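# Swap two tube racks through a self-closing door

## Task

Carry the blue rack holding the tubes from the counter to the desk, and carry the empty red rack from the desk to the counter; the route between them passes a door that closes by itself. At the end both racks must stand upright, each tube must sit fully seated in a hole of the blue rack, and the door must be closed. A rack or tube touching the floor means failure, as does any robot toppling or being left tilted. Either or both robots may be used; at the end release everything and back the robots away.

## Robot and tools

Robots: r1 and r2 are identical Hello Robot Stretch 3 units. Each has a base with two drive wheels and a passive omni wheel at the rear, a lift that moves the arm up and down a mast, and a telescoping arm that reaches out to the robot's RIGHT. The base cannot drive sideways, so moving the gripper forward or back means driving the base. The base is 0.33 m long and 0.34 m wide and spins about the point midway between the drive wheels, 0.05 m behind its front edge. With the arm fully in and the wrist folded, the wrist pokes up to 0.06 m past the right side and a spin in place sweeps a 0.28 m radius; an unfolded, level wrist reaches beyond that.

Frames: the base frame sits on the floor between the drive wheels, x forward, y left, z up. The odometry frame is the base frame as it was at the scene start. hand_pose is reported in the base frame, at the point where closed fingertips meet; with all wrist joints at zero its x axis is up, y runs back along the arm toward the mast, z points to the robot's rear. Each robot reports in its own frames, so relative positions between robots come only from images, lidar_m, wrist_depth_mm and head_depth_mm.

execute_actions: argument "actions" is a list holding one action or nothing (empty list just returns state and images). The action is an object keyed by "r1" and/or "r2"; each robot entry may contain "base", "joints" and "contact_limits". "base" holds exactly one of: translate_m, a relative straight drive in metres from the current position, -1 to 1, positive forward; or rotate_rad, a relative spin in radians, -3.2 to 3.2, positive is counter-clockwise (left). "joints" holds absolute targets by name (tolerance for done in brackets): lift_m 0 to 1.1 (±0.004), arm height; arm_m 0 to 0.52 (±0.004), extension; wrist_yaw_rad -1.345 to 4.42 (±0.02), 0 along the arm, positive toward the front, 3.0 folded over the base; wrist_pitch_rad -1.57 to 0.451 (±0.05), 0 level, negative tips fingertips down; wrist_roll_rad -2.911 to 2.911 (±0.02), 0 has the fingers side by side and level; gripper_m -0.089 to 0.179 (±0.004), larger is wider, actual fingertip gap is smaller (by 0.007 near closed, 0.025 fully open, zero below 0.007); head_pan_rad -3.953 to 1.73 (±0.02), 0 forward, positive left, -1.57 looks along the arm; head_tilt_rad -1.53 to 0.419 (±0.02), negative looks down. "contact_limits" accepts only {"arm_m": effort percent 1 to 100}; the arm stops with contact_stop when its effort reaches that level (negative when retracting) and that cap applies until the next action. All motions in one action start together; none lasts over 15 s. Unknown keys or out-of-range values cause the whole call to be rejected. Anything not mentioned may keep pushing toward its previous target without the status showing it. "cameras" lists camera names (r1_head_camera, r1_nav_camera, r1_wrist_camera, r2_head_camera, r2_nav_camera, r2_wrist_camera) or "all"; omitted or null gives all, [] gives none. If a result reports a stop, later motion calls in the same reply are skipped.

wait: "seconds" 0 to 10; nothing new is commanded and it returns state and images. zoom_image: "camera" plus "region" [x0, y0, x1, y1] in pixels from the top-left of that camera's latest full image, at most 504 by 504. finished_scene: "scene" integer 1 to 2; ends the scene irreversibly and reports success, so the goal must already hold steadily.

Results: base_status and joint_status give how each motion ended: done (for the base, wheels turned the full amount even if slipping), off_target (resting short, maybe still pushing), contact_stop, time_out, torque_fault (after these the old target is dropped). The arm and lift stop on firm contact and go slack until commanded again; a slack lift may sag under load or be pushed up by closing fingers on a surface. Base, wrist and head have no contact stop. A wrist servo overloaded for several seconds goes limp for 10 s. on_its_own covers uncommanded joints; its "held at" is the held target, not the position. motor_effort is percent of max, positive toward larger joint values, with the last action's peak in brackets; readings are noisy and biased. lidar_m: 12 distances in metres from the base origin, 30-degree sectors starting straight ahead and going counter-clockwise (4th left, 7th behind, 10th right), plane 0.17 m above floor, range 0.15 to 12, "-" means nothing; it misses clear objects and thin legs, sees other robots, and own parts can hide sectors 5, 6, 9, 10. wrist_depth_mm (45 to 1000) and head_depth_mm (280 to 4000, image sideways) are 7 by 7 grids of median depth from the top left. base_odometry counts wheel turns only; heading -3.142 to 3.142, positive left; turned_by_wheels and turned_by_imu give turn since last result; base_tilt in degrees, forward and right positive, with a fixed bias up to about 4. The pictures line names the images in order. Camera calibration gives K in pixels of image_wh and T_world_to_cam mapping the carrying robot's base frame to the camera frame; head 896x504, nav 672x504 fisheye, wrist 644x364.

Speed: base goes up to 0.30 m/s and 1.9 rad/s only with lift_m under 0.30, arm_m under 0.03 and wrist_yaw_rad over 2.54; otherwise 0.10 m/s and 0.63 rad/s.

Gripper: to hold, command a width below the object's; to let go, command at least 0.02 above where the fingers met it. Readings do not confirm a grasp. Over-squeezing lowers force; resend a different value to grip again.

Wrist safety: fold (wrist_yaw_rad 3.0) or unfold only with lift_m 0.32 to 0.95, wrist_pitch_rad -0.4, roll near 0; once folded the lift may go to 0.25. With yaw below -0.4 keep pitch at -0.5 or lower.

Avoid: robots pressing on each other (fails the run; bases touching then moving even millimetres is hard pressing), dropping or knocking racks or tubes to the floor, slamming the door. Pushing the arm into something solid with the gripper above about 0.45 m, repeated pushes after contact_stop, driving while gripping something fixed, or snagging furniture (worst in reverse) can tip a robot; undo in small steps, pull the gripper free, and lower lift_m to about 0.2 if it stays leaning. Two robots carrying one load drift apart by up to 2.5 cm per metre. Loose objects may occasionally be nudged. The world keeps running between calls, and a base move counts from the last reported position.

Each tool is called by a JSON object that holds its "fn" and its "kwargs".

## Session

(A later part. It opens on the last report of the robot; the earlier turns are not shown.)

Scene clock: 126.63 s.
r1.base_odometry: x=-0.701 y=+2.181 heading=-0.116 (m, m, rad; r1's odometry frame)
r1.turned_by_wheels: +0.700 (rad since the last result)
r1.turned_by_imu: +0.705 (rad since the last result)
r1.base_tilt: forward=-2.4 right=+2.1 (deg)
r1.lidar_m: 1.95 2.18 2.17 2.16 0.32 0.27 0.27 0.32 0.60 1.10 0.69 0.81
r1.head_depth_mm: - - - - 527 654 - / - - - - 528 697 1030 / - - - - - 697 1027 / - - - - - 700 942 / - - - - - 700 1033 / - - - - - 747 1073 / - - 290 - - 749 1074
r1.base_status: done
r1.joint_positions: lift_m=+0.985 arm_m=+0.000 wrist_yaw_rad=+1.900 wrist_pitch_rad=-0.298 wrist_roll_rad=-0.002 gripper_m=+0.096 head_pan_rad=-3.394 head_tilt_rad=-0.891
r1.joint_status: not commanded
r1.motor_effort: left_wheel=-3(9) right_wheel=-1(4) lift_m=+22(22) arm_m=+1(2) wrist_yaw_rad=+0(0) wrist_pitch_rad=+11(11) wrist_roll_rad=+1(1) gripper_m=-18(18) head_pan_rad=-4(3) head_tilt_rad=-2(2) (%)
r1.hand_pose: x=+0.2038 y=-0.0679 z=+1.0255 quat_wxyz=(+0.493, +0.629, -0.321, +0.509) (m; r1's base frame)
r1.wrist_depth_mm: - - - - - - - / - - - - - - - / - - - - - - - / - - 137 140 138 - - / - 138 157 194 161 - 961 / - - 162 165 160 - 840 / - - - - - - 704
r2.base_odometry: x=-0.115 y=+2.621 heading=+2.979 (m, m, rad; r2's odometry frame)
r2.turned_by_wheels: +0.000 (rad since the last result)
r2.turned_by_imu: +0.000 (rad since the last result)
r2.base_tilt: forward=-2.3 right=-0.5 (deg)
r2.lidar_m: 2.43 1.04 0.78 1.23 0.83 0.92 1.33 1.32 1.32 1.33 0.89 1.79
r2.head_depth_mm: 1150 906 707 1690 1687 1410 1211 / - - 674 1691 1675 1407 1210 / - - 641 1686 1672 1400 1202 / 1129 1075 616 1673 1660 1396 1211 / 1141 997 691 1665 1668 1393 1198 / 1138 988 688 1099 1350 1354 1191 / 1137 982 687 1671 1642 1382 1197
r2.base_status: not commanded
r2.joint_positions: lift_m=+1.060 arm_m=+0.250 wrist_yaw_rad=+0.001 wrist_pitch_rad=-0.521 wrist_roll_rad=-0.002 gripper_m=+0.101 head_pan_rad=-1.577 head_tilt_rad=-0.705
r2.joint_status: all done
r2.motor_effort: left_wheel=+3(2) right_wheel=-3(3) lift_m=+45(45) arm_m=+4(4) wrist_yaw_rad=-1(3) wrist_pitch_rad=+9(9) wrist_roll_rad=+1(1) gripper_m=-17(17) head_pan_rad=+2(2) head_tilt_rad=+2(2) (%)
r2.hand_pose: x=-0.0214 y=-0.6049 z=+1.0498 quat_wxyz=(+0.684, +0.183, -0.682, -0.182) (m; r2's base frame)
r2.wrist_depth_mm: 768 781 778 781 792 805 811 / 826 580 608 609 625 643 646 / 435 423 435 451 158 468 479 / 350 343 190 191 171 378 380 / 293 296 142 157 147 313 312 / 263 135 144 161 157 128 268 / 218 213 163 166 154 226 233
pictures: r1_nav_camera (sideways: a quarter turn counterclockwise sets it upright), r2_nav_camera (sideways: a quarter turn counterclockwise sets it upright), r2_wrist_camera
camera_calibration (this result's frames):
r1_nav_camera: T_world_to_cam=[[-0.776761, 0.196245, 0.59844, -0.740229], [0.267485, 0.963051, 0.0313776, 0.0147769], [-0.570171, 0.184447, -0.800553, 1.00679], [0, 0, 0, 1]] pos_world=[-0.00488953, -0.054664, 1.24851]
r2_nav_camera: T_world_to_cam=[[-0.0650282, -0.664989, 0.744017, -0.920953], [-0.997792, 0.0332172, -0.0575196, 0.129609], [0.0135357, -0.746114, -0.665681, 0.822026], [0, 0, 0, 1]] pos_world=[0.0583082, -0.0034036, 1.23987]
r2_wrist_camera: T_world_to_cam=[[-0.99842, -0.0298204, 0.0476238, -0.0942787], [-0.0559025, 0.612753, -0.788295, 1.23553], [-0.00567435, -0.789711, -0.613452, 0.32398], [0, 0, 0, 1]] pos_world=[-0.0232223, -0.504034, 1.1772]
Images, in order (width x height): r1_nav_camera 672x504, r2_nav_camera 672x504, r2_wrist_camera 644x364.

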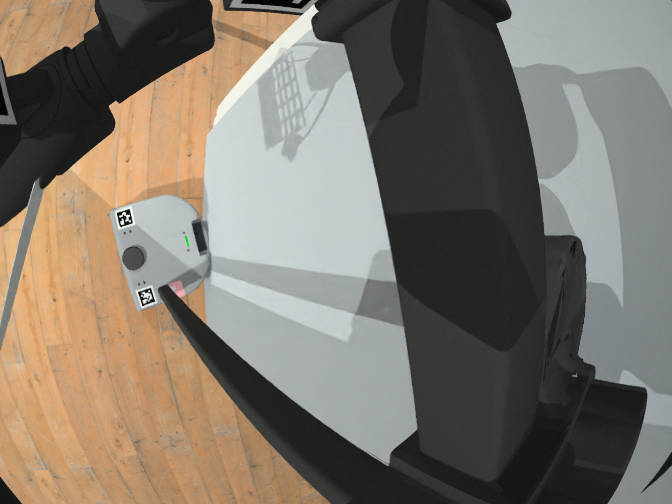

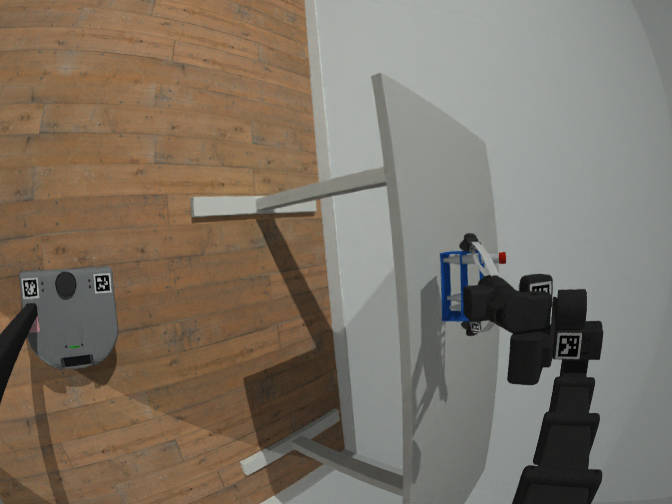

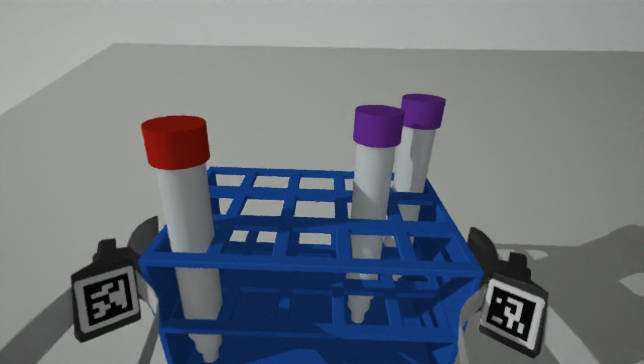

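{"fn": "execute_actions", "kwargs": {"actions": [{"r1":{"base":{"translate_m":0.3}},"r2":{"joints":{"arm_m":0.32,"lift_m":1.03}}}], "cameras": []}}

{"fn": "execute_actions", "kwargs": {"actions": [{"r1":{"base":{"translate_m":0.3}},"r2":{"joints":{"lift_m":1.008}}}], "cameras": ["r1_nav_camera","r2_wrist_camera"]}}

Scene clock: 131.07 s.
r1.base_odometry: x=-0.403 y=+2.146 heading=-0.116 (m, m, rad; r1's odometry frame)
r1.turned_by_wheels: +0.000 (rad since the last result)
r1.turned_by_imu: +0.002 (rad since the last result)
r1.base_tilt: forward=-2.3 right=+2.1 (deg)
r1.lidar_m: 1.66 1.85 2.11 2.10 0.25 0.25 0.28 0.46 1.17 0.55 0.55 0.92
r1.head_depth_mm: - - - - 397 471 - / - - - - 438 544 745 / - - - - - 623 895 / - - - - - 730 1036 / - - - - - 882 1144 / - - - - - 1172 1114 / - 326 377 - - 1225 1104
r1.base_status: done
r1.joint_positions: lift_m=+0.985 arm_m=+0.000 wrist_yaw_rad=+1.900 wrist_pitch_rad=-0.298 wrist_roll_rad=-0.002 gripper_m=+0.096 head_pan_rad=-3.394 head_tilt_rad=-0.891
r1.joint_status: not commanded
r1.motor_effort: left_wheel=+0(5) right_wheel=-1(15) lift_m=+23(23) arm_m=+0(1) wrist_yaw_rad=+0(2) wrist_pitch_rad=+11(11) wrist_roll_rad=+1(1) gripper_m=-18(18) head_pan_rad=-3(3) head_tilt_rad=-3(4) (%)
r1.hand_pose: x=+0.2038 y=-0.0679 z=+1.0254 quat_wxyz=(+0.493, +0.629, -0.320, +0.509) (m; r1's base frame)
r1.wrist_depth_mm: - - - - - - - / - - - - - - - / - - - - - - - / - - 137 141 138 - - / - 138 158 193 161 - - / - - 162 164 159 - - / - - - - - - 815
r2.base_odometry: x=-0.115 y=+2.621 heading=+2.979 (m, m, rad; r2's odometry frame)
r2.turned_by_wheels: +0.000 (rad since the last result)
r2.turned_by_imu: +0.000 (rad since the last result)
r2.base_tilt: forward=-2.2 right=-0.5 (deg)
r2.lidar_m: 2.42 1.04 0.78 1.17 0.84 0.93 1.33 1.32 1.32 1.33 0.88 1.79
r2.head_depth_mm: - 970 705 1678 1680 1413 1214 / - - 701 1674 1682 1407 1209 / - - 670 1683 1670 1405 1207 / 1126 1067 667 1669 1659 1407 1205 / 1139 997 691 1670 1667 1392 1208 / 1142 990 689 1095 1356 1357 1184 / 1137 980 685 1661 1652 1383 1192
r2.base_status: not commanded
r2.joint_positions: lift_m=+1.030 arm_m=+0.320 wrist_yaw_rad=+0.001 wrist_pitch_rad=-0.521 wrist_roll_rad=-0.002 gripper_m=+0.101 head_pan_rad=-1.577 head_tilt_rad=-0.705
r2.joint_status: all done
r2.motor_effort: left_wheel=+2(3) right_wheel=-3(3) lift_m=+23(43) arm_m=+3(3) wrist_yaw_rad=-1(1) wrist_pitch_rad=+9(9) wrist_roll_rad=+1(1) gripper_m=-17(16) head_pan_rad=+2(1) head_tilt_rad=+2(2) (%)
r2.hand_pose: x=-0.0214 y=-0.6749 z=+1.0206 quat_wxyz=(+0.684, +0.183, -0.682, -0.182) (m; r2's base frame)
r2.wrist_depth_mm: 698 704 702 704 728 702 728 / 495 510 525 527 547 545 555 / 382 364 389 397 157 409 419 / 307 298 189 192 170 322 328 / 255 257 142 158 148 269 274 / 225 135 145 162 157 128 232 / 188 185 164 166 153 195 204
pictures: none
No camera images: the call's "cameras" was empty. Leave "cameras" out to get every camera's image.

Scene clock: 135.90 s.
r1.base_odometry: x=-0.105 y=+2.111 heading=-0.116 (m, m, rad; r1's odometry frame)
r1.turned_by_wheels: +0.000 (rad since the last result)
r1.turned_by_imu: +0.001 (rad since the last result)
r1.base_tilt: forward=-2.3 right=+2.1 (deg)
r1.lidar_m: 1.36 1.52 2.05 2.05 2.13 0.29 0.27 0.64 0.56 0.55 0.63 1.03
r1.head_depth_mm: - - - - 1363 1271 - / - - - - 1364 1249 1137 / 1522 - - - - 1248 1141 / 1521 - - - - 874 1141 / - - - - - 955 1140 / - - - - - 1227 1107 / 296 363 430 - - 1226 1101
r1.base_status: done
r1.joint_positions: lift_m=+0.985 arm_m=+0.000 wrist_yaw_rad=+1.901 wrist_pitch_rad=-0.298 wrist_roll_rad=-0.002 gripper_m=+0.096 head_pan_rad=-3.395 head_tilt_rad=-0.892
r1.joint_status: not commanded
r1.motor_effort: left_wheel=+0(2) right_wheel=-1(7) lift_m=+22(22) arm_m=+1(1) wrist_yaw_rad=-1(0) wrist_pitch_rad=+11(11) wrist_roll_rad=+1(1) gripper_m=-18(18) head_pan_rad=-3(3) head_tilt_rad=-2(3) (%)
r1.hand_pose: x=+0.2037 y=-0.0678 z=+1.0254 quat_wxyz=(+0.493, +0.629, -0.320, +0.509) (m; r1's base frame)
r1.wrist_depth_mm: - - - - - - - / - - - - - - - / - - - - - - - / - - 137 141 138 - - / - 138 157 193 161 - - / - - 162 164 160 - - / - - - - - - 930
r2.base_odometry: x=-0.115 y=+2.621 heading=+2.979 (m, m, rad; r2's odometry frame)
r2.turned_by_wheels: +0.000 (rad since the last result)
r2.turned_by_imu: +0.000 (rad since the last result)
r2.base_tilt: forward=-2.3 right=-0.6 (deg)
r2.lidar_m: 2.43 1.04 0.78 1.03 0.83 0.93 1.33 1.32 1.31 1.33 0.88 1.80
r2.head_depth_mm: 1115 964 706 1689 1684 1417 1214 / - - 701 1672 1679 1406 1207 / 1111 - 663 1684 1670 1397 1212 / 1143 1000 666 1673 1667 1402 1203 / 1142 995 691 1669 1659 1389 1201 / 1139 987 690 1100 1356 1359 1186 / 1136 980 687 1660 1649 1386 1200
r2.base_status: not commanded
r2.joint_positions: lift_m=+1.008 arm_m=+0.320 wrist_yaw_rad=+0.001 wrist_pitch_rad=-0.504 wrist_roll_rad=-0.002 gripper_m=+0.101 head_pan_rad=-1.577 head_tilt_rad=-0.705
r2.joint_status: all done
r2.motor_effort: left_wheel=+2(2) right_wheel=-3(3) lift_m=+21(22) arm_m=+2(3) wrist_yaw_rad=-1(0) wrist_pitch_rad=+2(9) wrist_roll_rad=+1(1) gripper_m=-17(17) head_pan_rad=+2(3) head_tilt_rad=+2(2) (%)
r2.hand_pose: x=-0.0214 y=-0.6775 z=+1.0024 quat_wxyz=(+0.686, +0.177, -0.684, -0.176) (m; r2's base frame)
r2.wrist_depth_mm: 691 681 701 704 714 724 717 / 472 483 501 503 514 524 533 / 349 322 364 368 154 387 387 / 282 262 177 172 166 300 306 / 235 182 140 146 148 249 249 / 207 135 146 161 149 129 212 / 171 170 164 166 167 178 184
pictures: r1_nav_camera (sideways: a quarter turn counterclockwise sets it upright), r2_wrist_camera
camera_calibration (this result's frames):
r1_nav_camera: T_world_to_cam=[[-0.776801, 0.19685, 0.598189, -0.739901], [0.268167, 0.962861, 0.0313834, 0.0147652], [-0.569795, 0.184793, -0.80074, 1.00703], [0, 0, 0, 1]] pos_world=[-0.00491261, -0.0546603, 1.24851]
r2_wrist_camera: T_world_to_cam=[[-0.998422, -0.0289639, 0.0481199, -0.094105], [-0.0558755, 0.599017, -0.798784, 1.24381], [-0.00568878, -0.800212, -0.59969, 0.216696], [0, 0, 0, 1]] pos_world=[-0.0232251, -0.574387, 1.12802]
Images, in order (width x height): r1_nav_camera 672x504, r2_wrist_camera 644x364.

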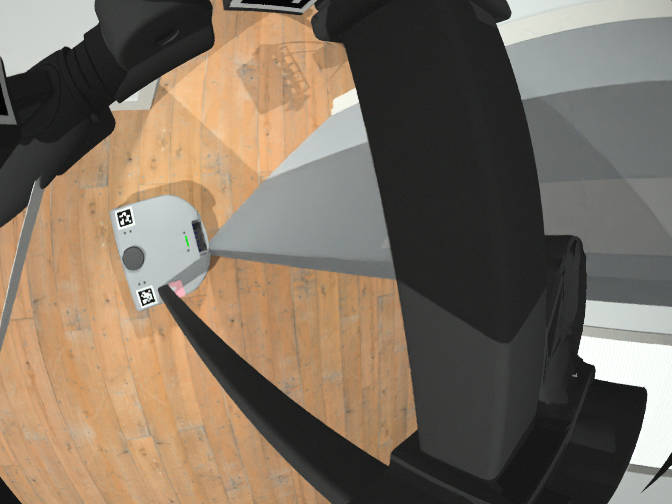

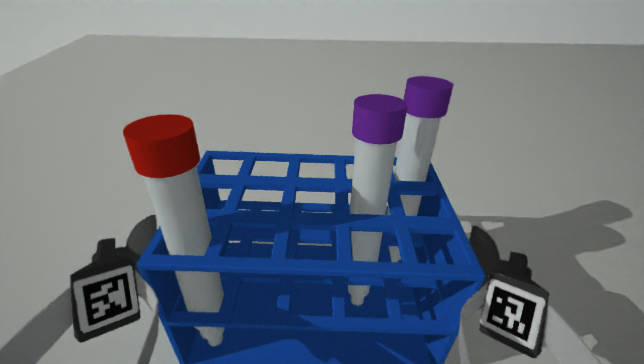

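{"fn": "execute_actions", "kwargs": {"actions": [{"r1":{"base":{"translate_m":0.15},"joints":{"head_pan_rad":-0.5}},"r2":{"joints":{"gripper_m":0.179}}}], "cameras": []}}

{"fn": "execute_actions", "kwargs": {"actions": [{"r1":{"base":{"rotate_rad":0.5}},"r2":{"joints":{"arm_m":0.1}}}], "cameras": ["r2_wrist_camera"]}}

{"fn": "execute_actions", "kwargs": {"actions": [{"r1":{"base":{"translate_m":0.9}},"r2":{"joints":{"arm_m":0.0,"wrist_pitch_rad":0.12,"lift_m":0.89,"head_pan_rad":1.57,"head_tilt_rad":-0.5}}}], "cameras": ["r1_nav_camera","r2_nav_camera","r2_wrist_camera"]}}

Scene clock: 138.97 s.
r1.base_odometry: x=+0.044 y=+2.094 heading=-0.117 (m, m, rad; r1's odometry frame)
r1.turned_by_wheels: +0.000 (rad since the last result)
r1.turned_by_imu: +0.001 (rad since the last result)
r1.base_tilt: forward=-2.4 right=+2.1 (deg)
r1.lidar_m: 1.22 1.35 2.02 2.02 2.26 1.93 1.36 0.37 0.60 0.60 0.67 1.08
r1.head_depth_mm: 880 949 1038 1139 - - 1065 / 1051 1152 1278 1416 1424 - 1085 / 1306 1451 1671 1624 1401 1242 1091 / 1643 1883 1969 312 336 1248 1099 / 1638 1897 2026 332 310 1230 1112 / 1488 1229 1425 1571 311 1206 1108 / 1061 1161 1358 1599 1379 1209 1106
r1.base_status: done
r1.joint_positions: lift_m=+0.985 arm_m=+0.000 wrist_yaw_rad=+1.901 wrist_pitch_rad=-0.298 wrist_roll_rad=-0.002 gripper_m=+0.096 head_pan_rad=-0.507 head_tilt_rad=-0.892
r1.joint_status: all done
r1.motor_effort: left_wheel=+0(2) right_wheel=+0(3) lift_m=+23(22) arm_m=+1(0) wrist_yaw_rad=-1(0) wrist_pitch_rad=+11(11) wrist_roll_rad=+1(1) gripper_m=-18(19) head_pan_rad=+4(46) head_tilt_rad=-2(2) (%)
r1.hand_pose: x=+0.2037 y=-0.0678 z=+1.0254 quat_wxyz=(+0.493, +0.629, -0.320, +0.509) (m; r1's base frame)
r1.wrist_depth_mm: - - - - - - - / - - - - - - - / - - - - - - - / - - 136 141 138 - - / - 138 158 194 161 - - / - - 161 164 160 - - / - - - - - - -
r2.base_odometry: x=-0.115 y=+2.621 heading=+2.979 (m, m, rad; r2's odometry frame)
r2.turned_by_wheels: +0.000 (rad since the last result)
r2.turned_by_imu: +0.000 (rad since the last result)
r2.base_tilt: forward=-2.2 right=-0.6 (deg)
r2.lidar_m: 2.43 1.04 0.78 0.92 0.84 0.93 1.33 1.32 1.32 1.33 0.89 1.79
r2.head_depth_mm: 1118 965 708 1680 1686 1411 1215 / - - 689 1678 1671 1406 1213 / 1110 - 661 1681 1663 1398 1207 / 1142 1000 667 1676 1664 1403 1202 / 1140 997 689 1676 1662 1388 1199 / 1139 987 688 1099 1353 1364 1191 / 1136 983 684 1663 1646 1384 1193
r2.base_status: not commanded
r2.joint_positions: lift_m=+1.008 arm_m=+0.320 wrist_yaw_rad=+0.001 wrist_pitch_rad=-0.512 wrist_roll_rad=-0.002 gripper_m=+0.179 head_pan_rad=-1.577 head_tilt_rad=-0.705
r2.joint_status: all done
r2.motor_effort: left_wheel=+3(2) right_wheel=-3(2) lift_m=+22(22) arm_m=+3(3) wrist_yaw_rad=+0(1) wrist_pitch_rad=+5(5) wrist_roll_rad=+1(1) gripper_m=+1(84) head_pan_rad=+2(2) head_tilt_rad=+2(2) (%)
r2.hand_pose: x=-0.0214 y=-0.6763 z=+1.0007 quat_wxyz=(+0.685, +0.180, -0.683, -0.179) (m; r2's base frame)
r2.wrist_depth_mm: 705 686 689 683 715 698 729 / 461 466 493 491 500 503 519 / 346 330 355 359 145 372 382 / 276 107 176 177 161 293 299 / 235 217 141 145 145 245 247 / - 149 145 152 155 195 210 / 170 172 168 166 167 179 -
pictures: none
No camera images: the call's "cameras" was empty. Leave "cameras" out to get every camera's image.

Scene clock: 141.83 s.
r1.base_odometry: x=+0.044 y=+2.094 heading=+0.383 (m, m, rad; r1's odometry frame)
r1.turned_by_wheels: +0.500 (rad since the last result)
r1.turned_by_imu: +0.504 (rad since the last result)
r1.base_tilt: forward=-2.4 right=+2.1 (deg)
r1.lidar_m: 1.34 2.03 2.01 2.23 1.93 1.41 0.73 0.60 0.60 0.66 1.05 1.22
r1.head_depth_mm: 1091 1752 1959 1673 - - 1069 / 1079 1204 1430 1667 1460 - 1089 / 1108 1224 1455 1671 1397 1246 1084 / 1111 1251 1483 311 336 1252 1102 / 1124 1281 1491 332 310 1224 1106 / 1143 1315 1578 1621 312 1209 1106 / 1160 1344 1633 1719 1376 1208 1108
r1.base_status: done
r1.joint_positions: lift_m=+0.985 arm_m=+0.000 wrist_yaw_rad=+1.901 wrist_pitch_rad=-0.298 wrist_roll_rad=-0.002 gripper_m=+0.096 head_pan_rad=-0.507 head_tilt_rad=-0.892
r1.joint_status: not commanded
r1.motor_effort: left_wheel=-1(4) right_wheel=+2(5) lift_m=+23(22) arm_m=+1(1) wrist_yaw_rad=-1(1) wrist_pitch_rad=+11(11) wrist_roll_rad=+1(1) gripper_m=-18(18) head_pan_rad=+3(4) head_tilt_rad=-2(2) (%)
r1.hand_pose: x=+0.2037 y=-0.0678 z=+1.0254 quat_wxyz=(+0.493, +0.629, -0.320, +0.509) (m; r1's base frame)
r1.wrist_depth_mm: - - - - - - - / - - - - - - - / - - - - - - 845 / - - 137 141 138 - 876 / - 138 157 193 161 - 903 / - - 162 164 160 - 938 / - - - - - - 933
r2.base_odometry: x=-0.115 y=+2.621 heading=+2.979 (m, m, rad; r2's odometry frame)
r2.turned_by_wheels: +0.000 (rad since the last result)
r2.turned_by_imu: +0.000 (rad since the last result)
r2.base_tilt: forward=-2.3 right=-0.6 (deg)
r2.lidar_m: 2.43 1.04 0.78 0.77 0.79 0.93 1.33 1.32 1.31 1.33 0.89 1.79
r2.head_depth_mm: 1144 - - - 1637 1405 1214 / 1151 1171 - - 1654 1405 1213 / 1145 1124 - - 1621 1404 1207 / 1137 1011 666 1710 1662 1397 1204 / 1143 997 692 1706 1658 1389 1207 / 1134 992 689 1110 1352 1361 1185 / 1139 981 683 1656 1648 1382 1196
r2.base_status: not commanded
r2.joint_positions: lift_m=+1.008 arm_m=+0.100 wrist_yaw_rad=+0.000 wrist_pitch_rad=-0.513 wrist_roll_rad=-0.002 gripper_m=+0.179 head_pan_rad=-1.577 head_tilt_rad=-0.704
r2.joint_status: all done
r2.motor_effort: left_wheel=+3(2) right_wheel=-3(3) lift_m=+22(22) arm_m=-5(5) wrist_yaw_rad=+0(0) wrist_pitch_rad=+5(5) wrist_roll_rad=+1(1) gripper_m=+1(1) head_pan_rad=+3(1) head_tilt_rad=+2(2) (%)
r2.hand_pose: x=-0.0214 y=-0.4567 z=+1.0005 quat_wxyz=(+0.685, +0.180, -0.683, -0.179) (m; r2's base frame)
r2.wrist_depth_mm: 877 697 652 671 721 797 810 / 457 472 452 336 461 508 515 / 348 351 354 340 367 372 380 / 281 278 285 290 292 297 302 / 246 250 253 255 259 265 265 / - - - - - - - / - - - - - - -
pictures: r2_wrist_camera
camera_calibration (this result's frames):
r2_wrist_camera: T_world_to_cam=[[-0.998428, -0.0291599, 0.0478714, -0.0875085], [-0.055745, 0.605991, -0.793516, 1.10796], [-0.00587083, -0.794937, -0.606664, 0.401611], [0, 0, 0, 1]] pos_world=[-0.0232498, -0.354712, 1.12702]
Images, in order (width x height): r2_wrist_camera 644x364.

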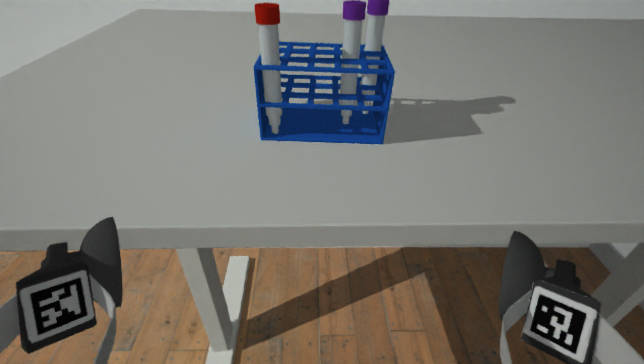

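Scene clock: 151.80 s.
r1.base_odometry: x=+0.879 y=+2.430 heading=+0.383 (m, m, rad; r1's odometry frame)
r1.turned_by_wheels: +0.000 (rad since the last result)
r1.turned_by_imu: +0.003 (rad since the last result)
r1.base_tilt: forward=-2.3 right=+2.2 (deg)
r1.lidar_m: 0.58 0.92 1.44 1.59 2.53 2.60 1.44 1.18 1.18 0.64 0.53 0.52
r1.head_depth_mm: 917 731 589 686 - - 1066 / 939 729 599 702 889 - 1087 / 946 733 604 671 960 1202 1084 / 955 736 618 311 337 1248 1096 / 970 734 620 332 310 1227 1103 / 990 740 640 750 310 1208 1110 / 1006 739 640 810 999 1211 1109
r1.base_status: done
r1.joint_positions: lift_m=+0.985 arm_m=+0.000 wrist_yaw_rad=+1.901 wrist_pitch_rad=-0.298 wrist_roll_rad=-0.002 gripper_m=+0.096 head_pan_rad=-0.507 head_tilt_rad=-0.892
r1.joint_status: not commanded
r1.motor_effort: left_wheel=-1(3) right_wheel=+1(4) lift_m=+22(22) arm_m=+1(1) wrist_yaw_rad=-1(0) wrist_pitch_rad=+10(11) wrist_roll_rad=+1(1) gripper_m=-18(18) head_pan_rad=+3(3) head_tilt_rad=-2(3) (%)
r1.hand_pose: x=+0.2037 y=-0.0678 z=+1.0254 quat_wxyz=(+0.493, +0.629, -0.320, +0.509) (m; r1's base frame)
r1.wrist_depth_mm: - - - - - 923 740 / - - - - - 931 771 / - - - 686 651 661 677 / - - 137 140 138 458 467 / - 138 157 193 161 375 357 / - - 162 164 160 - 325 / - - - 912 592 466 341
r2.base_odometry: x=-0.115 y=+2.621 heading=+2.979 (m, m, rad; r2's odometry frame)
r2.turned_by_wheels: +0.000 (rad since the last result)
r2.turned_by_imu: +0.001 (rad since the last result)
r2.base_tilt: forward=-2.3 right=-0.5 (deg)
r2.lidar_m: 2.43 1.03 0.78 0.77 0.79 0.93 1.33 1.32 1.31 1.33 0.88 1.80
r2.head_depth_mm: 636 689 752 830 910 993 1081 / 634 687 750 826 921 1040 1188 / 632 687 749 825 919 1033 1185 / 632 685 745 822 918 1029 1176 / 631 682 744 819 908 1027 1175 / 627 682 743 816 906 1007 1162 / 628 680 742 816 908 992 -
r2.base_status: not commanded
r2.joint_positions: lift_m=+0.890 arm_m=+0.001 wrist_yaw_rad=+0.000 wrist_pitch_rad=+0.099 wrist_roll_rad=-0.002 gripper_m=+0.179 head_pan_rad=+1.563 head_tilt_rad=-0.507
r2.joint_status: all done
r2.motor_effort: left_wheel=+2(3) right_wheel=-2(3) lift_m=+23(25) arm_m=-4(5) wrist_yaw_rad=+0(0) wrist_pitch_rad=+9(9) wrist_roll_rad=+0(1) gripper_m=+0(1) head_pan_rad=+2(29) head_tilt_rad=+3(21) (%)
r2.hand_pose: x=-0.0213 y=-0.4029 z=+1.0306 quat_wxyz=(+0.707, -0.035, -0.705, +0.035) (m; r2's base frame)
r2.wrist_depth_mm: - - - - - - - / - - - - - - - / - - - - - - - / - - - - - - - / - 554 558 448 632 683 696 / - 324 330 341 344 355 374 / - 624 - - - - 308
pictures: r1_nav_camera (sideways: a quarter turn counterclockwise sets it upright), r2_nav_camera (sideways: a quarter turn counterclockwise sets it upright), r2_wrist_camera
camera_calibration (this result's frames):
r1_nav_camera: T_world_to_cam=[[0.702382, -0.385782, 0.59819, -0.748926], [-0.501576, -0.864544, 0.0313834, 0.0194607], [0.505055, -0.322081, -0.800739, 1.00048], [0, 0, 0, 1]] pos_world=[0.0304982, 0.0501374, 1.24851]
r2_nav_camera: T_world_to_cam=[[0.0649699, 0.506063, 0.860046, -1.07301], [0.997824, -0.0232327, -0.0617075, 0.122903], [-0.0112467, 0.862183, -0.506471, 0.615056], [0, 0, 0, 1]] pos_world=[-0.0460053, 0.0155754, 1.24193]
r2_wrist_camera: T_world_to_cam=[[-0.998437, 0.00314837, 0.0558039, -0.0824146], [-0.0556334, 0.0400654, -0.997647, 1.08164], [-0.00537677, -0.999192, -0.0398276, -0.203799], [0, 0, 0, 1]] pos_world=[-0.0232064, -0.246711, 1.07558]
Images, in order (width x height): r1_nav_camera 672x504, r2_nav_camera 672x504, r2_wrist_camera 644x364.

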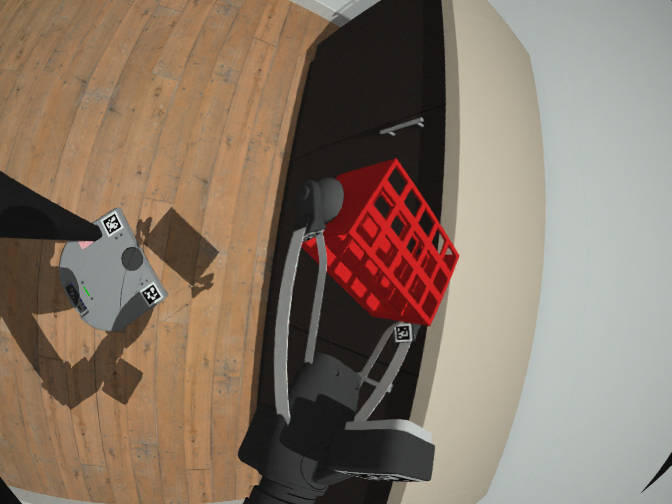

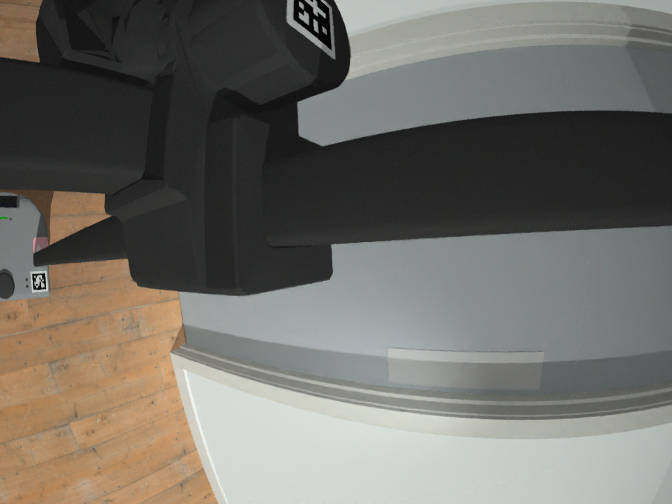

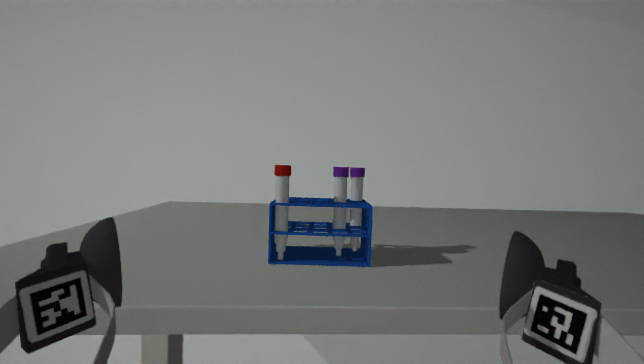

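{"fn": "zoom_image", "kwargs": {"camera": "r2_wrist_camera", "region": [250,150,400,280]}}

{"fn": "execute_actions", "kwargs": {"actions": [{"r1":{"base":{"rotate_rad":0.89},"joints":{"wrist_yaw_rad":0,"arm_m":0.25,"head_pan_rad":-1.57,"head_tilt_rad":-0.7}}}], "cameras": ["r1_nav_camera"]}}

{"fn": "execute_actions", "kwargs": {"actions": [{"r1":{"joints":{"lift_m":0.91}}}], "cameras": ["r1_nav_camera","r1_wrist_camera"]}}

Region (250, 150, 400, 280) of r2_wrist_camera's 644x364 image, scaled by 3.360; it fills the top 437 rows of this view, and the rest is white.

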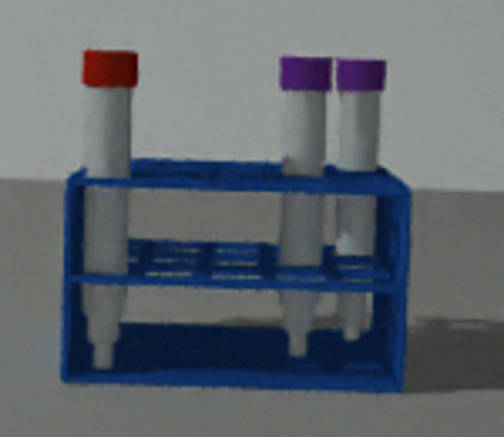

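Scene clock: 155.27 s.
r1.base_odometry: x=+0.879 y=+2.430 heading=+1.273 (m, m, rad; r1's odometry frame)
r1.turned_by_wheels: +0.890 (rad since the last result)
r1.turned_by_imu: +0.897 (rad since the last result)
r1.base_tilt: forward=-2.3 right=+2.1 (deg)
r1.lidar_m: 1.43 1.50 2.09 2.60 1.62 1.21 1.17 0.73 0.54 0.52 0.55 0.76
r1.head_depth_mm: 938 - 724 642 733 908 1144 / 947 - 709 641 736 914 1144 / 949 - - 643 739 914 1142 / 951 1027 698 644 738 922 1148 / 954 1047 763 645 744 925 1149 / 959 1049 796 646 745 927 1145 / 958 1044 800 646 751 935 1142
r1.base_status: done
r1.joint_positions: lift_m=+0.985 arm_m=+0.250 wrist_yaw_rad=+0.002 wrist_pitch_rad=-0.298 wrist_roll_rad=-0.002 gripper_m=+0.096 head_pan_rad=-1.563 head_tilt_rad=-0.705
r1.joint_status: all done
r1.motor_effort: left_wheel=-1(3) right_wheel=+1(5) lift_m=+23(22) arm_m=+2(3) wrist_yaw_rad=-3(4) wrist_pitch_rad=+11(11) wrist_roll_rad=+1(1) gripper_m=-18(18) head_pan_rad=-4(44) head_tilt_rad=+2(12) (%)
r1.hand_pose: x=-0.0210 y=-0.6325 z=+1.0254 quat_wxyz=(+0.700, +0.106, -0.698, -0.104) (m; r1's base frame)
r1.wrist_depth_mm: 585 580 575 565 556 557 549 / 631 627 615 605 599 600 591 / 594 598 526 541 625 618 631 / 423 405 137 141 138 454 464 / 330 138 157 193 161 352 356 / 276 255 161 164 159 - 287 / 224 230 220 222 224 238 242
r2.base_odometry: x=-0.115 y=+2.621 heading=+2.979 (m, m, rad; r2's odometry frame)
r2.turned_by_wheels: +0.000 (rad since the last result)
r2.turned_by_imu: +0.000 (rad since the last result)
r2.base_tilt: forward=-2.2 right=-0.6 (deg)
r2.lidar_m: 2.43 1.04 0.78 0.77 0.79 0.93 1.33 1.32 1.31 1.33 0.89 1.80
r2.head_depth_mm: 636 689 751 831 910 994 1082 / 635 689 752 829 921 1036 1185 / 634 686 749 826 919 1032 1182 / 632 684 748 823 915 1030 1177 / 630 682 746 820 913 1029 1171 / 629 680 744 820 908 1005 1171 / 627 680 741 817 906 991 -
r2.base_status: not commanded
r2.joint_positions: lift_m=+0.890 arm_m=+0.001 wrist_yaw_rad=+0.000 wrist_pitch_rad=+0.099 wrist_roll_rad=-0.002 gripper_m=+0.179 head_pan_rad=+1.563 head_tilt_rad=-0.507
r2.joint_status: not commanded
r2.motor_effort: left_wheel=+3(3) right_wheel=-3(3) lift_m=+23(23) arm_m=-4(4) wrist_yaw_rad=-1(0) wrist_pitch_rad=+8(9) wrist_roll_rad=+1(0) gripper_m=+0(1) head_pan_rad=+2(3) head_tilt_rad=+3(3) (%)
r2.hand_pose: x=-0.0213 y=-0.4029 z=+1.0306 quat_wxyz=(+0.707, -0.035, -0.705, +0.035) (m; r2's base frame)
r2.wrist_depth_mm: - - - - - - - / - - - - - - - / - - - - - - - / - - - - - - - / - 567 561 455 638 662 709 / - 327 330 344 350 355 370 / - 621 - - - - 311
pictures: r1_nav_camera (sideways: a quarter turn counterclockwise sets it upright)
camera_calibration (this result's frames):
r1_nav_camera: T_world_to_cam=[[0.00898394, -0.675974, 0.736871, -0.925406], [-0.999489, 0.0165474, 0.0273657, 0.0277214], [-0.0306918, -0.73674, -0.675479, 0.840849], [0, 0, 0, 1]] pos_world=[0.0618282, -0.0065214, 1.24912]
Images, in order (width x height): r1_nav_camera 672x504.

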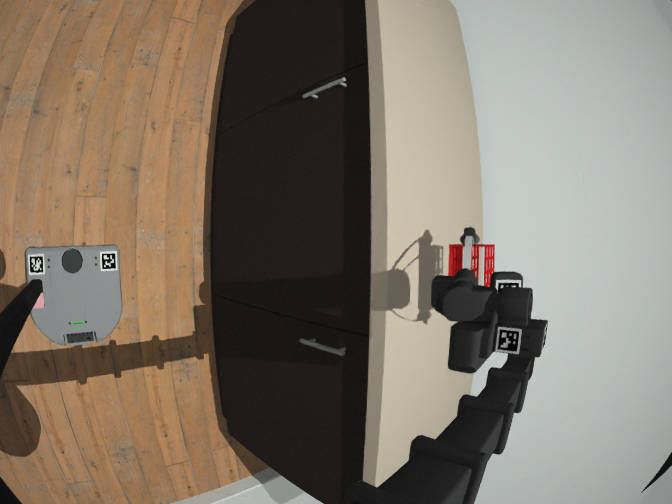

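Scene clock: 156.77 s.
r1.base_odometry: x=+0.879 y=+2.430 heading=+1.273 (m, m, rad; r1's odometry frame)
r1.turned_by_wheels: +0.000 (rad since the last result)
r1.turned_by_imu: +0.000 (rad since the last result)
r1.base_tilt: forward=-2.3 right=+2.2 (deg)
r1.lidar_m: 1.44 1.50 2.09 2.61 1.62 1.21 1.17 0.73 0.54 0.53 0.55 0.76
r1.head_depth_mm: 943 1035 - - 734 908 1143 / 951 1033 - 647 733 910 1142 / 948 1037 - 651 737 914 1142 / 954 1041 762 647 739 919 1144 / 955 1043 818 644 743 925 1144 / 959 1051 798 648 750 930 1145 / 960 1050 800 646 748 929 1149
r1.base_status: not commanded
r1.joint_positions: lift_m=+0.910 arm_m=+0.250 wrist_yaw_rad=+0.002 wrist_pitch_rad=-0.298 wrist_roll_rad=-0.002 gripper_m=+0.096 head_pan_rad=-1.563 head_tilt_rad=-0.705
r1.joint_status: all done
r1.motor_effort: left_wheel=+0(1) right_wheel=+1(0) lift_m=+20(20) arm_m=+3(2) wrist_yaw_rad=-2(2) wrist_pitch_rad=+11(10) wrist_roll_rad=+1(1) gripper_m=-18(18) head_pan_rad=-4(3) head_tilt_rad=+2(2) (%)
r1.hand_pose: x=-0.0210 y=-0.6325 z=+0.9506 quat_wxyz=(+0.700, +0.106, -0.698, -0.104) (m; r1's base frame)
r1.wrist_depth_mm: 586 579 570 566 560 553 545 / 607 604 611 602 596 599 588 / 389 395 352 356 425 435 447 / 280 268 137 140 138 301 308 / 218 138 157 194 161 232 235 / 185 168 162 164 160 - 189 / 147 152 149 150 151 157 159
r2.base_odometry: x=-0.115 y=+2.621 heading=+2.979 (m, m, rad; r2's odometry frame)
r2.turned_by_wheels: +0.000 (rad since the last result)
r2.turned_by_imu: +0.000 (rad since the last result)
r2.base_tilt: forward=-2.4 right=-0.5 (deg)
r2.lidar_m: 2.43 1.03 0.78 0.77 0.79 0.92 1.33 1.32 1.31 1.33 0.89 1.79
r2.head_depth_mm: 635 690 753 830 909 992 1076 / 635 688 750 828 920 1038 1183 / 634 688 750 823 919 1033 1182 / 632 684 749 824 913 1032 1180 / 630 682 745 818 914 1024 1175 / 628 680 742 816 909 1007 1169 / 628 679 740 814 909 994 -
r2.base_status: not commanded
r2.joint_positions: lift_m=+0.890 arm_m=+0.001 wrist_yaw_rad=+0.000 wrist_pitch_rad=+0.099 wrist_roll_rad=-0.002 gripper_m=+0.179 head_pan_rad=+1.563 head_tilt_rad=-0.507
r2.joint_status: not commanded
r2.motor_effort: left_wheel=+3(3) right_wheel=-3(3) lift_m=+23(23) arm_m=-6(5) wrist_yaw_rad=+0(0) wrist_pitch_rad=+9(8) wrist_roll_rad=+1(1) gripper_m=+0(0) head_pan_rad=+2(3) head_tilt_rad=+3(3) (%)
r2.hand_pose: x=-0.0213 y=-0.4029 z=+1.0306 quat_wxyz=(+0.707, -0.035, -0.705, +0.035) (m; r2's base frame)
r2.wrist_depth_mm: - - - - - - - / - - - - - - - / - - - - - - - / - - - - - - - / - 563 569 454 642 673 699 / - 323 332 339 344 350 372 / - 615 - - - - 308
pictures: r1_nav_camera (sideways: a quarter turn counterclockwise sets it upright), r1_wrist_camera
camera_calibration (this result's frames):
r1_nav_camera: T_world_to_cam=[[0.00898402, -0.675974, 0.736871, -0.925406], [-0.999489, 0.0165473, 0.0273657, 0.0277214], [-0.0306917, -0.73674, -0.675479, 0.840849], [0, 0, 0, 1]] pos_world=[0.0618282, -0.0065214, 1.24912]
r1_wrist_camera: T_world_to_cam=[[-0.999581, -0.00356376, 0.028734, -0.0556302], [-0.0268294, 0.487151, -0.872906, 1.15751], [-0.010887, -0.87331, -0.487042, 0.0711608], [0, 0, 0, 1]] pos_world=[-0.0237769, -0.501934, 1.04665]
Images, in order (width x height): r1_nav_camera 672x504, r1_wrist_camera 644x364.

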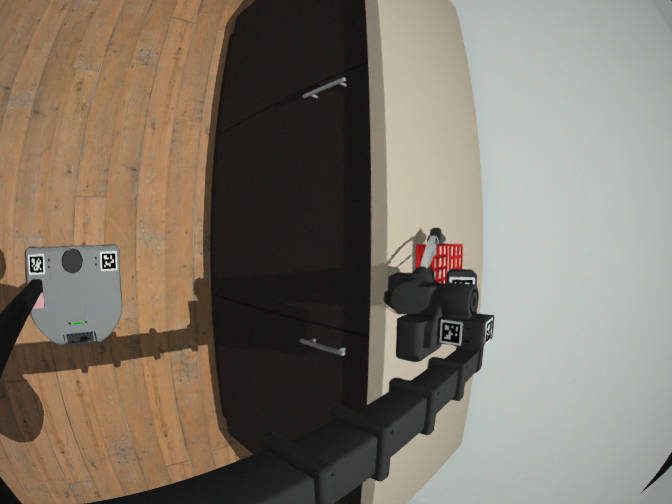

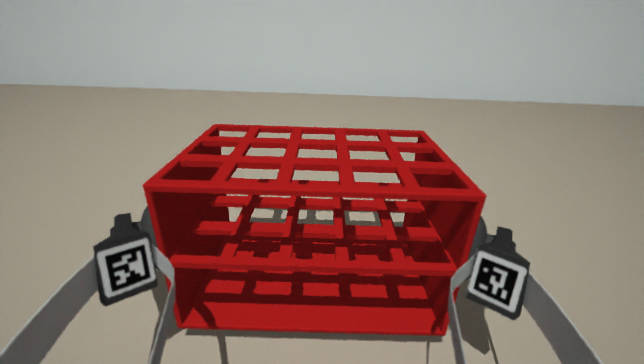

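{"fn": "execute_actions", "kwargs": {"actions": [{"r1":{"joints":{"lift_m":0.901}}}], "cameras": []}}

{"fn": "execute_actions", "kwargs": {"actions": [{"r1":{"joints":{"gripper_m":0.179}}}], "cameras": []}}

{"fn": "execute_actions", "kwargs": {"actions": [{"r1":{"joints":{"arm_m":0,"head_pan_rad":-3.6,"head_tilt_rad":-0.4}}}], "cameras": ["r1_nav_camera","r1_wrist_camera","r2_wrist_camera"]}}

Scene clock: 173.37 s.
r1.base_odometry: x=+0.879 y=+2.430 heading=+1.273 (m, m, rad; r1's odometry frame)
r1.turned_by_wheels: +0.000 (rad since the last result)
r1.turned_by_imu: +0.001 (rad since the last result)
r1.base_tilt: forward=-2.3 right=+2.2 (deg)
r1.lidar_m: 1.44 1.50 2.10 2.61 1.63 1.21 1.17 0.73 0.54 0.52 0.55 0.76
r1.head_depth_mm: 946 1037 875 - 745 909 1139 / 948 1039 - 649 737 916 1141 / 946 1039 - 659 739 917 1146 / 951 1042 839 644 742 919 1150 / 951 1048 816 645 743 924 1143 / 955 1045 797 646 746 928 1146 / 957 1052 800 646 750 933 1148
r1.base_status: not commanded
r1.joint_positions: lift_m=+0.901 arm_m=+0.250 wrist_yaw_rad=+0.002 wrist_pitch_rad=-0.292 wrist_roll_rad=-0.002 gripper_m=+0.096 head_pan_rad=-1.563 head_tilt_rad=-0.705
r1.joint_status: all done
r1.motor_effort: left_wheel=-1(1) right_wheel=+1(1) lift_m=+19(19) arm_m=+3(2) wrist_yaw_rad=-2(2) wrist_pitch_rad=+8(11) wrist_roll_rad=+1(1) gripper_m=-17(18) head_pan_rad=-4(4) head_tilt_rad=+3(2) (%)
r1.hand_pose: x=-0.0210 y=-0.6331 z=+0.9431 quat_wxyz=(+0.701, +0.104, -0.698, -0.102) (m; r1's base frame)
r1.wrist_depth_mm: 586 579 567 562 558 550 551 / 612 602 610 600 593 595 589 / 376 382 386 341 380 420 433 / 266 254 135 139 138 288 294 / 208 138 164 165 152 221 223 / 175 159 161 163 160 - 179 / 141 144 146 147 148 149 151
r2.base_odometry: x=-0.115 y=+2.621 heading=+2.979 (m, m, rad; r2's odometry frame)
r2.turned_by_wheels: +0.000 (rad since the last result)
r2.turned_by_imu: +0.000 (rad since the last result)
r2.base_tilt: forward=-2.2 right=-0.5 (deg)
r2.lidar_m: 2.42 1.04 0.78 0.77 0.79 0.93 1.33 1.32 1.31 1.33 0.89 1.79
r2.head_depth_mm: 636 690 753 831 910 993 1082 / 634 687 753 828 920 1039 1188 / 633 686 748 825 917 1038 1181 / 632 683 749 822 916 1030 1175 / 629 682 745 820 916 1025 1173 / 629 681 743 817 908 1006 1166 / 628 678 740 816 909 992 -
r2.base_status: not commanded
r2.joint_positions: lift_m=+0.890 arm_m=+0.001 wrist_yaw_rad=+0.000 wrist_pitch_rad=+0.099 wrist_roll_rad=-0.002 gripper_m=+0.179 head_pan_rad=+1.563 head_tilt_rad=-0.507
r2.joint_status: not commanded
r2.motor_effort: left_wheel=+2(3) right_wheel=-2(2) lift_m=+23(23) arm_m=-4(5) wrist_yaw_rad=+0(0) wrist_pitch_rad=+8(9) wrist_roll_rad=+1(1) gripper_m=+0(1) head_pan_rad=+4(2) head_tilt_rad=+3(3) (%)
r2.hand_pose: x=-0.0213 y=-0.4029 z=+1.0306 quat_wxyz=(+0.707, -0.035, -0.705, +0.035) (m; r2's base frame)
r2.wrist_depth_mm: - - - - - - - / - - - - - - - / - - - - - - - / - - - - - - - / - 562 563 452 632 673 697 / - 325 333 336 349 355 373 / - 628 - - - - 309
pictures: none
No camera images: the call's "cameras" was empty. Leave "cameras" out to get every camera's image.

Scene clock: 174.70 s.
r1.base_odometry: x=+0.879 y=+2.430 heading=+1.273 (m, m, rad; r1's odometry frame)
r1.turned_by_wheels: +0.000 (rad since the last result)
r1.turned_by_imu: +0.000 (rad since the last result)
r1.base_tilt: forward=-2.3 right=+2.2 (deg)
r1.lidar_m: 1.43 1.50 2.09 2.61 1.63 1.21 1.18 0.73 0.54 0.53 0.55 0.76
r1.head_depth_mm: 942 1033 872 - 746 909 1139 / 946 1040 - 650 735 914 1144 / 947 1043 - 658 739 916 1141 / 951 1040 856 643 742 922 1140 / 951 1050 835 647 746 923 1149 / 958 1050 797 646 746 930 1143 / 956 1052 801 647 751 931 1148
r1.base_status: not commanded
r1.joint_positions: lift_m=+0.901 arm_m=+0.250 wrist_yaw_rad=+0.002 wrist_pitch_rad=-0.291 wrist_roll_rad=-0.002 gripper_m=+0.179 head_pan_rad=-1.563 head_tilt_rad=-0.705
r1.joint_status: all done
r1.motor_effort: left_wheel=-2(1) right_wheel=+1(1) lift_m=+20(19) arm_m=+3(2) wrist_yaw_rad=-2(3) wrist_pitch_rad=+8(8) wrist_roll_rad=+1(1) gripper_m=+1(88) head_pan_rad=-3(3) head_tilt_rad=+2(2) (%)
r1.hand_pose: x=-0.0210 y=-0.6331 z=+0.9431 quat_wxyz=(+0.701, +0.104, -0.698, -0.102) (m; r1's base frame)
r1.wrist_depth_mm: 583 584 571 567 564 551 546 / 608 605 605 600 594 586 585 / 375 383 388 340 377 417 430 / 266 257 139 135 134 288 296 / 216 138 158 192 161 220 224 / - 165 163 164 150 171 180 / 143 144 146 147 148 149 150
r2.base_odometry: x=-0.115 y=+2.621 heading=+2.979 (m, m, rad; r2's odometry frame)
r2.turned_by_wheels: +0.000 (rad since the last result)
r2.turned_by_imu: +0.000 (rad since the last result)
r2.base_tilt: forward=-2.2 right=-0.5 (deg)
r2.lidar_m: 2.43 1.04 0.78 0.77 0.79 0.93 1.33 1.31 1.31 1.33 0.89 1.80
r2.head_depth_mm: 636 689 752 830 908 990 1077 / 635 689 751 829 919 1034 1184 / 633 686 751 827 918 1037 1191 / 632 683 748 825 915 1030 1181 / 631 683 746 821 911 1028 1172 / 629 680 744 818 909 1006 1169 / 627 680 741 813 905 991 -
r2.base_status: not commanded
r2.joint_positions: lift_m=+0.890 arm_m=+0.001 wrist_yaw_rad=+0.000 wrist_pitch_rad=+0.099 wrist_roll_rad=-0.002 gripper_m=+0.179 head_pan_rad=+1.563 head_tilt_rad=-0.507
r2.joint_status: not commanded
r2.motor_effort: left_wheel=+2(3) right_wheel=-3(3) lift_m=+23(23) arm_m=-5(5) wrist_yaw_rad=+0(0) wrist_pitch_rad=+9(9) wrist_roll_rad=+2(1) gripper_m=+0(1) head_pan_rad=+3(2) head_tilt_rad=+3(3) (%)
r2.hand_pose: x=-0.0213 y=-0.4029 z=+1.0306 quat_wxyz=(+0.707, -0.035, -0.705, +0.035) (m; r2's base frame)
r2.wrist_depth_mm: - - - - - - - / - - - - - - - / - - - - - - - / - - - - - - - / - 570 569 452 630 659 695 / - 323 335 340 349 357 366 / - 626 - - - - 309
pictures: none
No camera images: the call's "cameras" was empty. Leave "cameras" out to get every camera's image.

Scene clock: 177.77 s.
r1.base_odometry: x=+0.879 y=+2.430 heading=+1.273 (m, m, rad; r1's odometry frame)
r1.turned_by_wheels: +0.000 (rad since the last result)
r1.turned_by_imu: +0.001 (rad since the last result)
r1.base_tilt: forward=-2.4 right=+2.1 (deg)
r1.lidar_m: 1.44 1.50 2.10 2.61 1.63 1.21 1.17 0.73 0.54 0.53 0.55 0.76
r1.head_depth_mm: 1268 1346 1473 1629 1775 - - / 1192 1293 1407 1532 1625 - - / 1138 1224 1322 1443 - - - / 1083 1171 1252 1357 1441 - - / 1046 1116 1195 1287 1398 - - / 1004 1068 1132 1215 1316 - - / 960 1019 1086 1164 1244 1306 -
r1.base_status: not commanded
r1.joint_positions: lift_m=+0.901 arm_m=+0.000 wrist_yaw_rad=+0.001 wrist_pitch_rad=-0.291 wrist_roll_rad=-0.002 gripper_m=+0.179 head_pan_rad=-3.593 head_tilt_rad=-0.409
r1.joint_status: all done
r1.motor_effort: left_wheel=+1(1) right_wheel=+1(1) lift_m=+19(19) arm_m=-4(3) wrist_yaw_rad=-1(2) wrist_pitch_rad=+8(8) wrist_roll_rad=+1(1) gripper_m=+0(1) head_pan_rad=-3(44) head_tilt_rad=+3(17) (%)
r1.hand_pose: x=-0.0212 y=-0.3838 z=+0.9431 quat_wxyz=(+0.701, +0.103, -0.698, -0.103) (m; r1's base frame)
r1.wrist_depth_mm: 808 799 785 797 772 769 760 / 636 655 684 398 739 779 788 / 378 385 390 366 411 426 436 / 299 296 294 295 294 291 297 / 351 344 344 340 336 326 328 / - 393 382 377 373 362 362 / 445 432 434 426 418 413 408
r2.base_odometry: x=-0.115 y=+2.621 heading=+2.979 (m, m, rad; r2's odometry frame)
r2.turned_by_wheels: +0.000 (rad since the last result)
r2.turned_by_imu: +0.000 (rad since the last result)
r2.base_tilt: forward=-2.3 right=-0.5 (deg)
r2.lidar_m: 2.43 1.04 0.78 0.77 0.79 0.93 1.33 1.32 1.31 1.33 0.89 1.79
r2.head_depth_mm: 636 689 750 830 910 992 1081 / 635 687 750 826 923 1038 1189 / 633 687 748 824 917 1033 1183 / 630 684 749 821 914 1027 1179 / 630 684 745 820 912 1029 1173 / 627 680 743 816 910 1004 1169 / 627 678 740 816 904 992 -
r2.base_status: not commanded
r2.joint_positions: lift_m=+0.890 arm_m=+0.001 wrist_yaw_rad=+0.000 wrist_pitch_rad=+0.099 wrist_roll_rad=-0.002 gripper_m=+0.179 head_pan_rad=+1.563 head_tilt_rad=-0.507
r2.joint_status: not commanded
r2.motor_effort: left_wheel=+3(3) right_wheel=-3(2) lift_m=+23(23) arm_m=-5(4) wrist_yaw_rad=+0(0) wrist_pitch_rad=+8(9) wrist_roll_rad=+1(1) gripper_m=+0(1) head_pan_rad=+3(2) head_tilt_rad=+4(3) (%)
r2.hand_pose: x=-0.0213 y=-0.4029 z=+1.0306 quat_wxyz=(+0.707, -0.035, -0.705, +0.035) (m; r2's base frame)
r2.wrist_depth_mm: - - - - - - - / - - - - - - - / - - - - - - - / - - - - - - - / - 567 563 460 638 678 702 / - 325 335 341 349 353 370 / - 628 - - - - 309
pictures: r1_nav_camera (sideways: a quarter turn counterclockwise sets it upright), r1_wrist_camera, r2_wrist_camera
camera_calibration (this result's frames):
r1_nav_camera: T_world_to_cam=[[-0.390221, 0.184874, 0.90197, -1.13823], [0.463843, 0.885711, 0.0191323, 0.029505], [-0.795347, 0.425839, -0.431375, 0.527931], [0, 0, 0, 1]] pos_world=[-0.0379573, -0.040518, 1.25382]
r1_wrist_camera: T_world_to_cam=[[-0.999584, -0.00249433, 0.0287432, -0.0543387], [-0.0263906, 0.48164, -0.875972, 1.03065], [-0.0116589, -0.876365, -0.481506, 0.278272], [0, 0, 0, 1]] pos_world=[-0.0238722, -0.252672, 1.03837]
r2_wrist_camera: T_world_to_cam=[[-0.998437, 0.00314841, 0.055804, -0.0824147], [-0.0556335, 0.0400654, -0.997647, 1.08164], [-0.00537681, -0.999192, -0.0398276, -0.203799], [0, 0, 0, 1]] pos_world=[-0.0232063, -0.246711, 1.07558]
Images, in order (width x height): r1_nav_camera 672x504, r1_wrist_camera 644x364, r2_wrist_camera 644x364.

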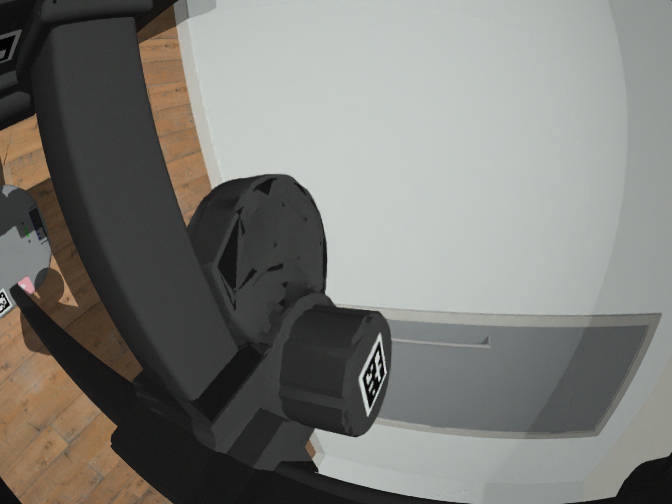

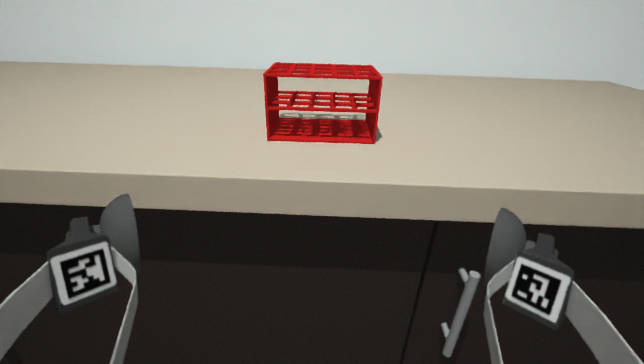

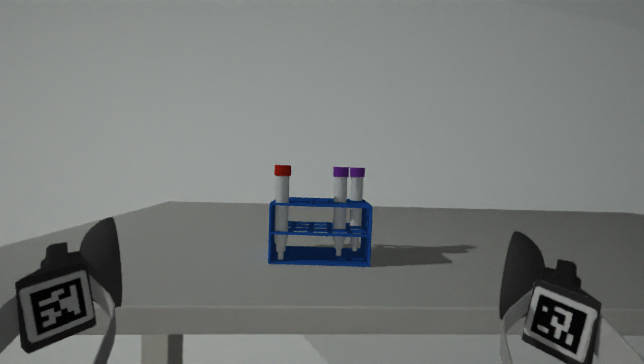

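{"fn": "finished_scene", "kwargs": {"scene": 2}}

The scene is finished: the task was done.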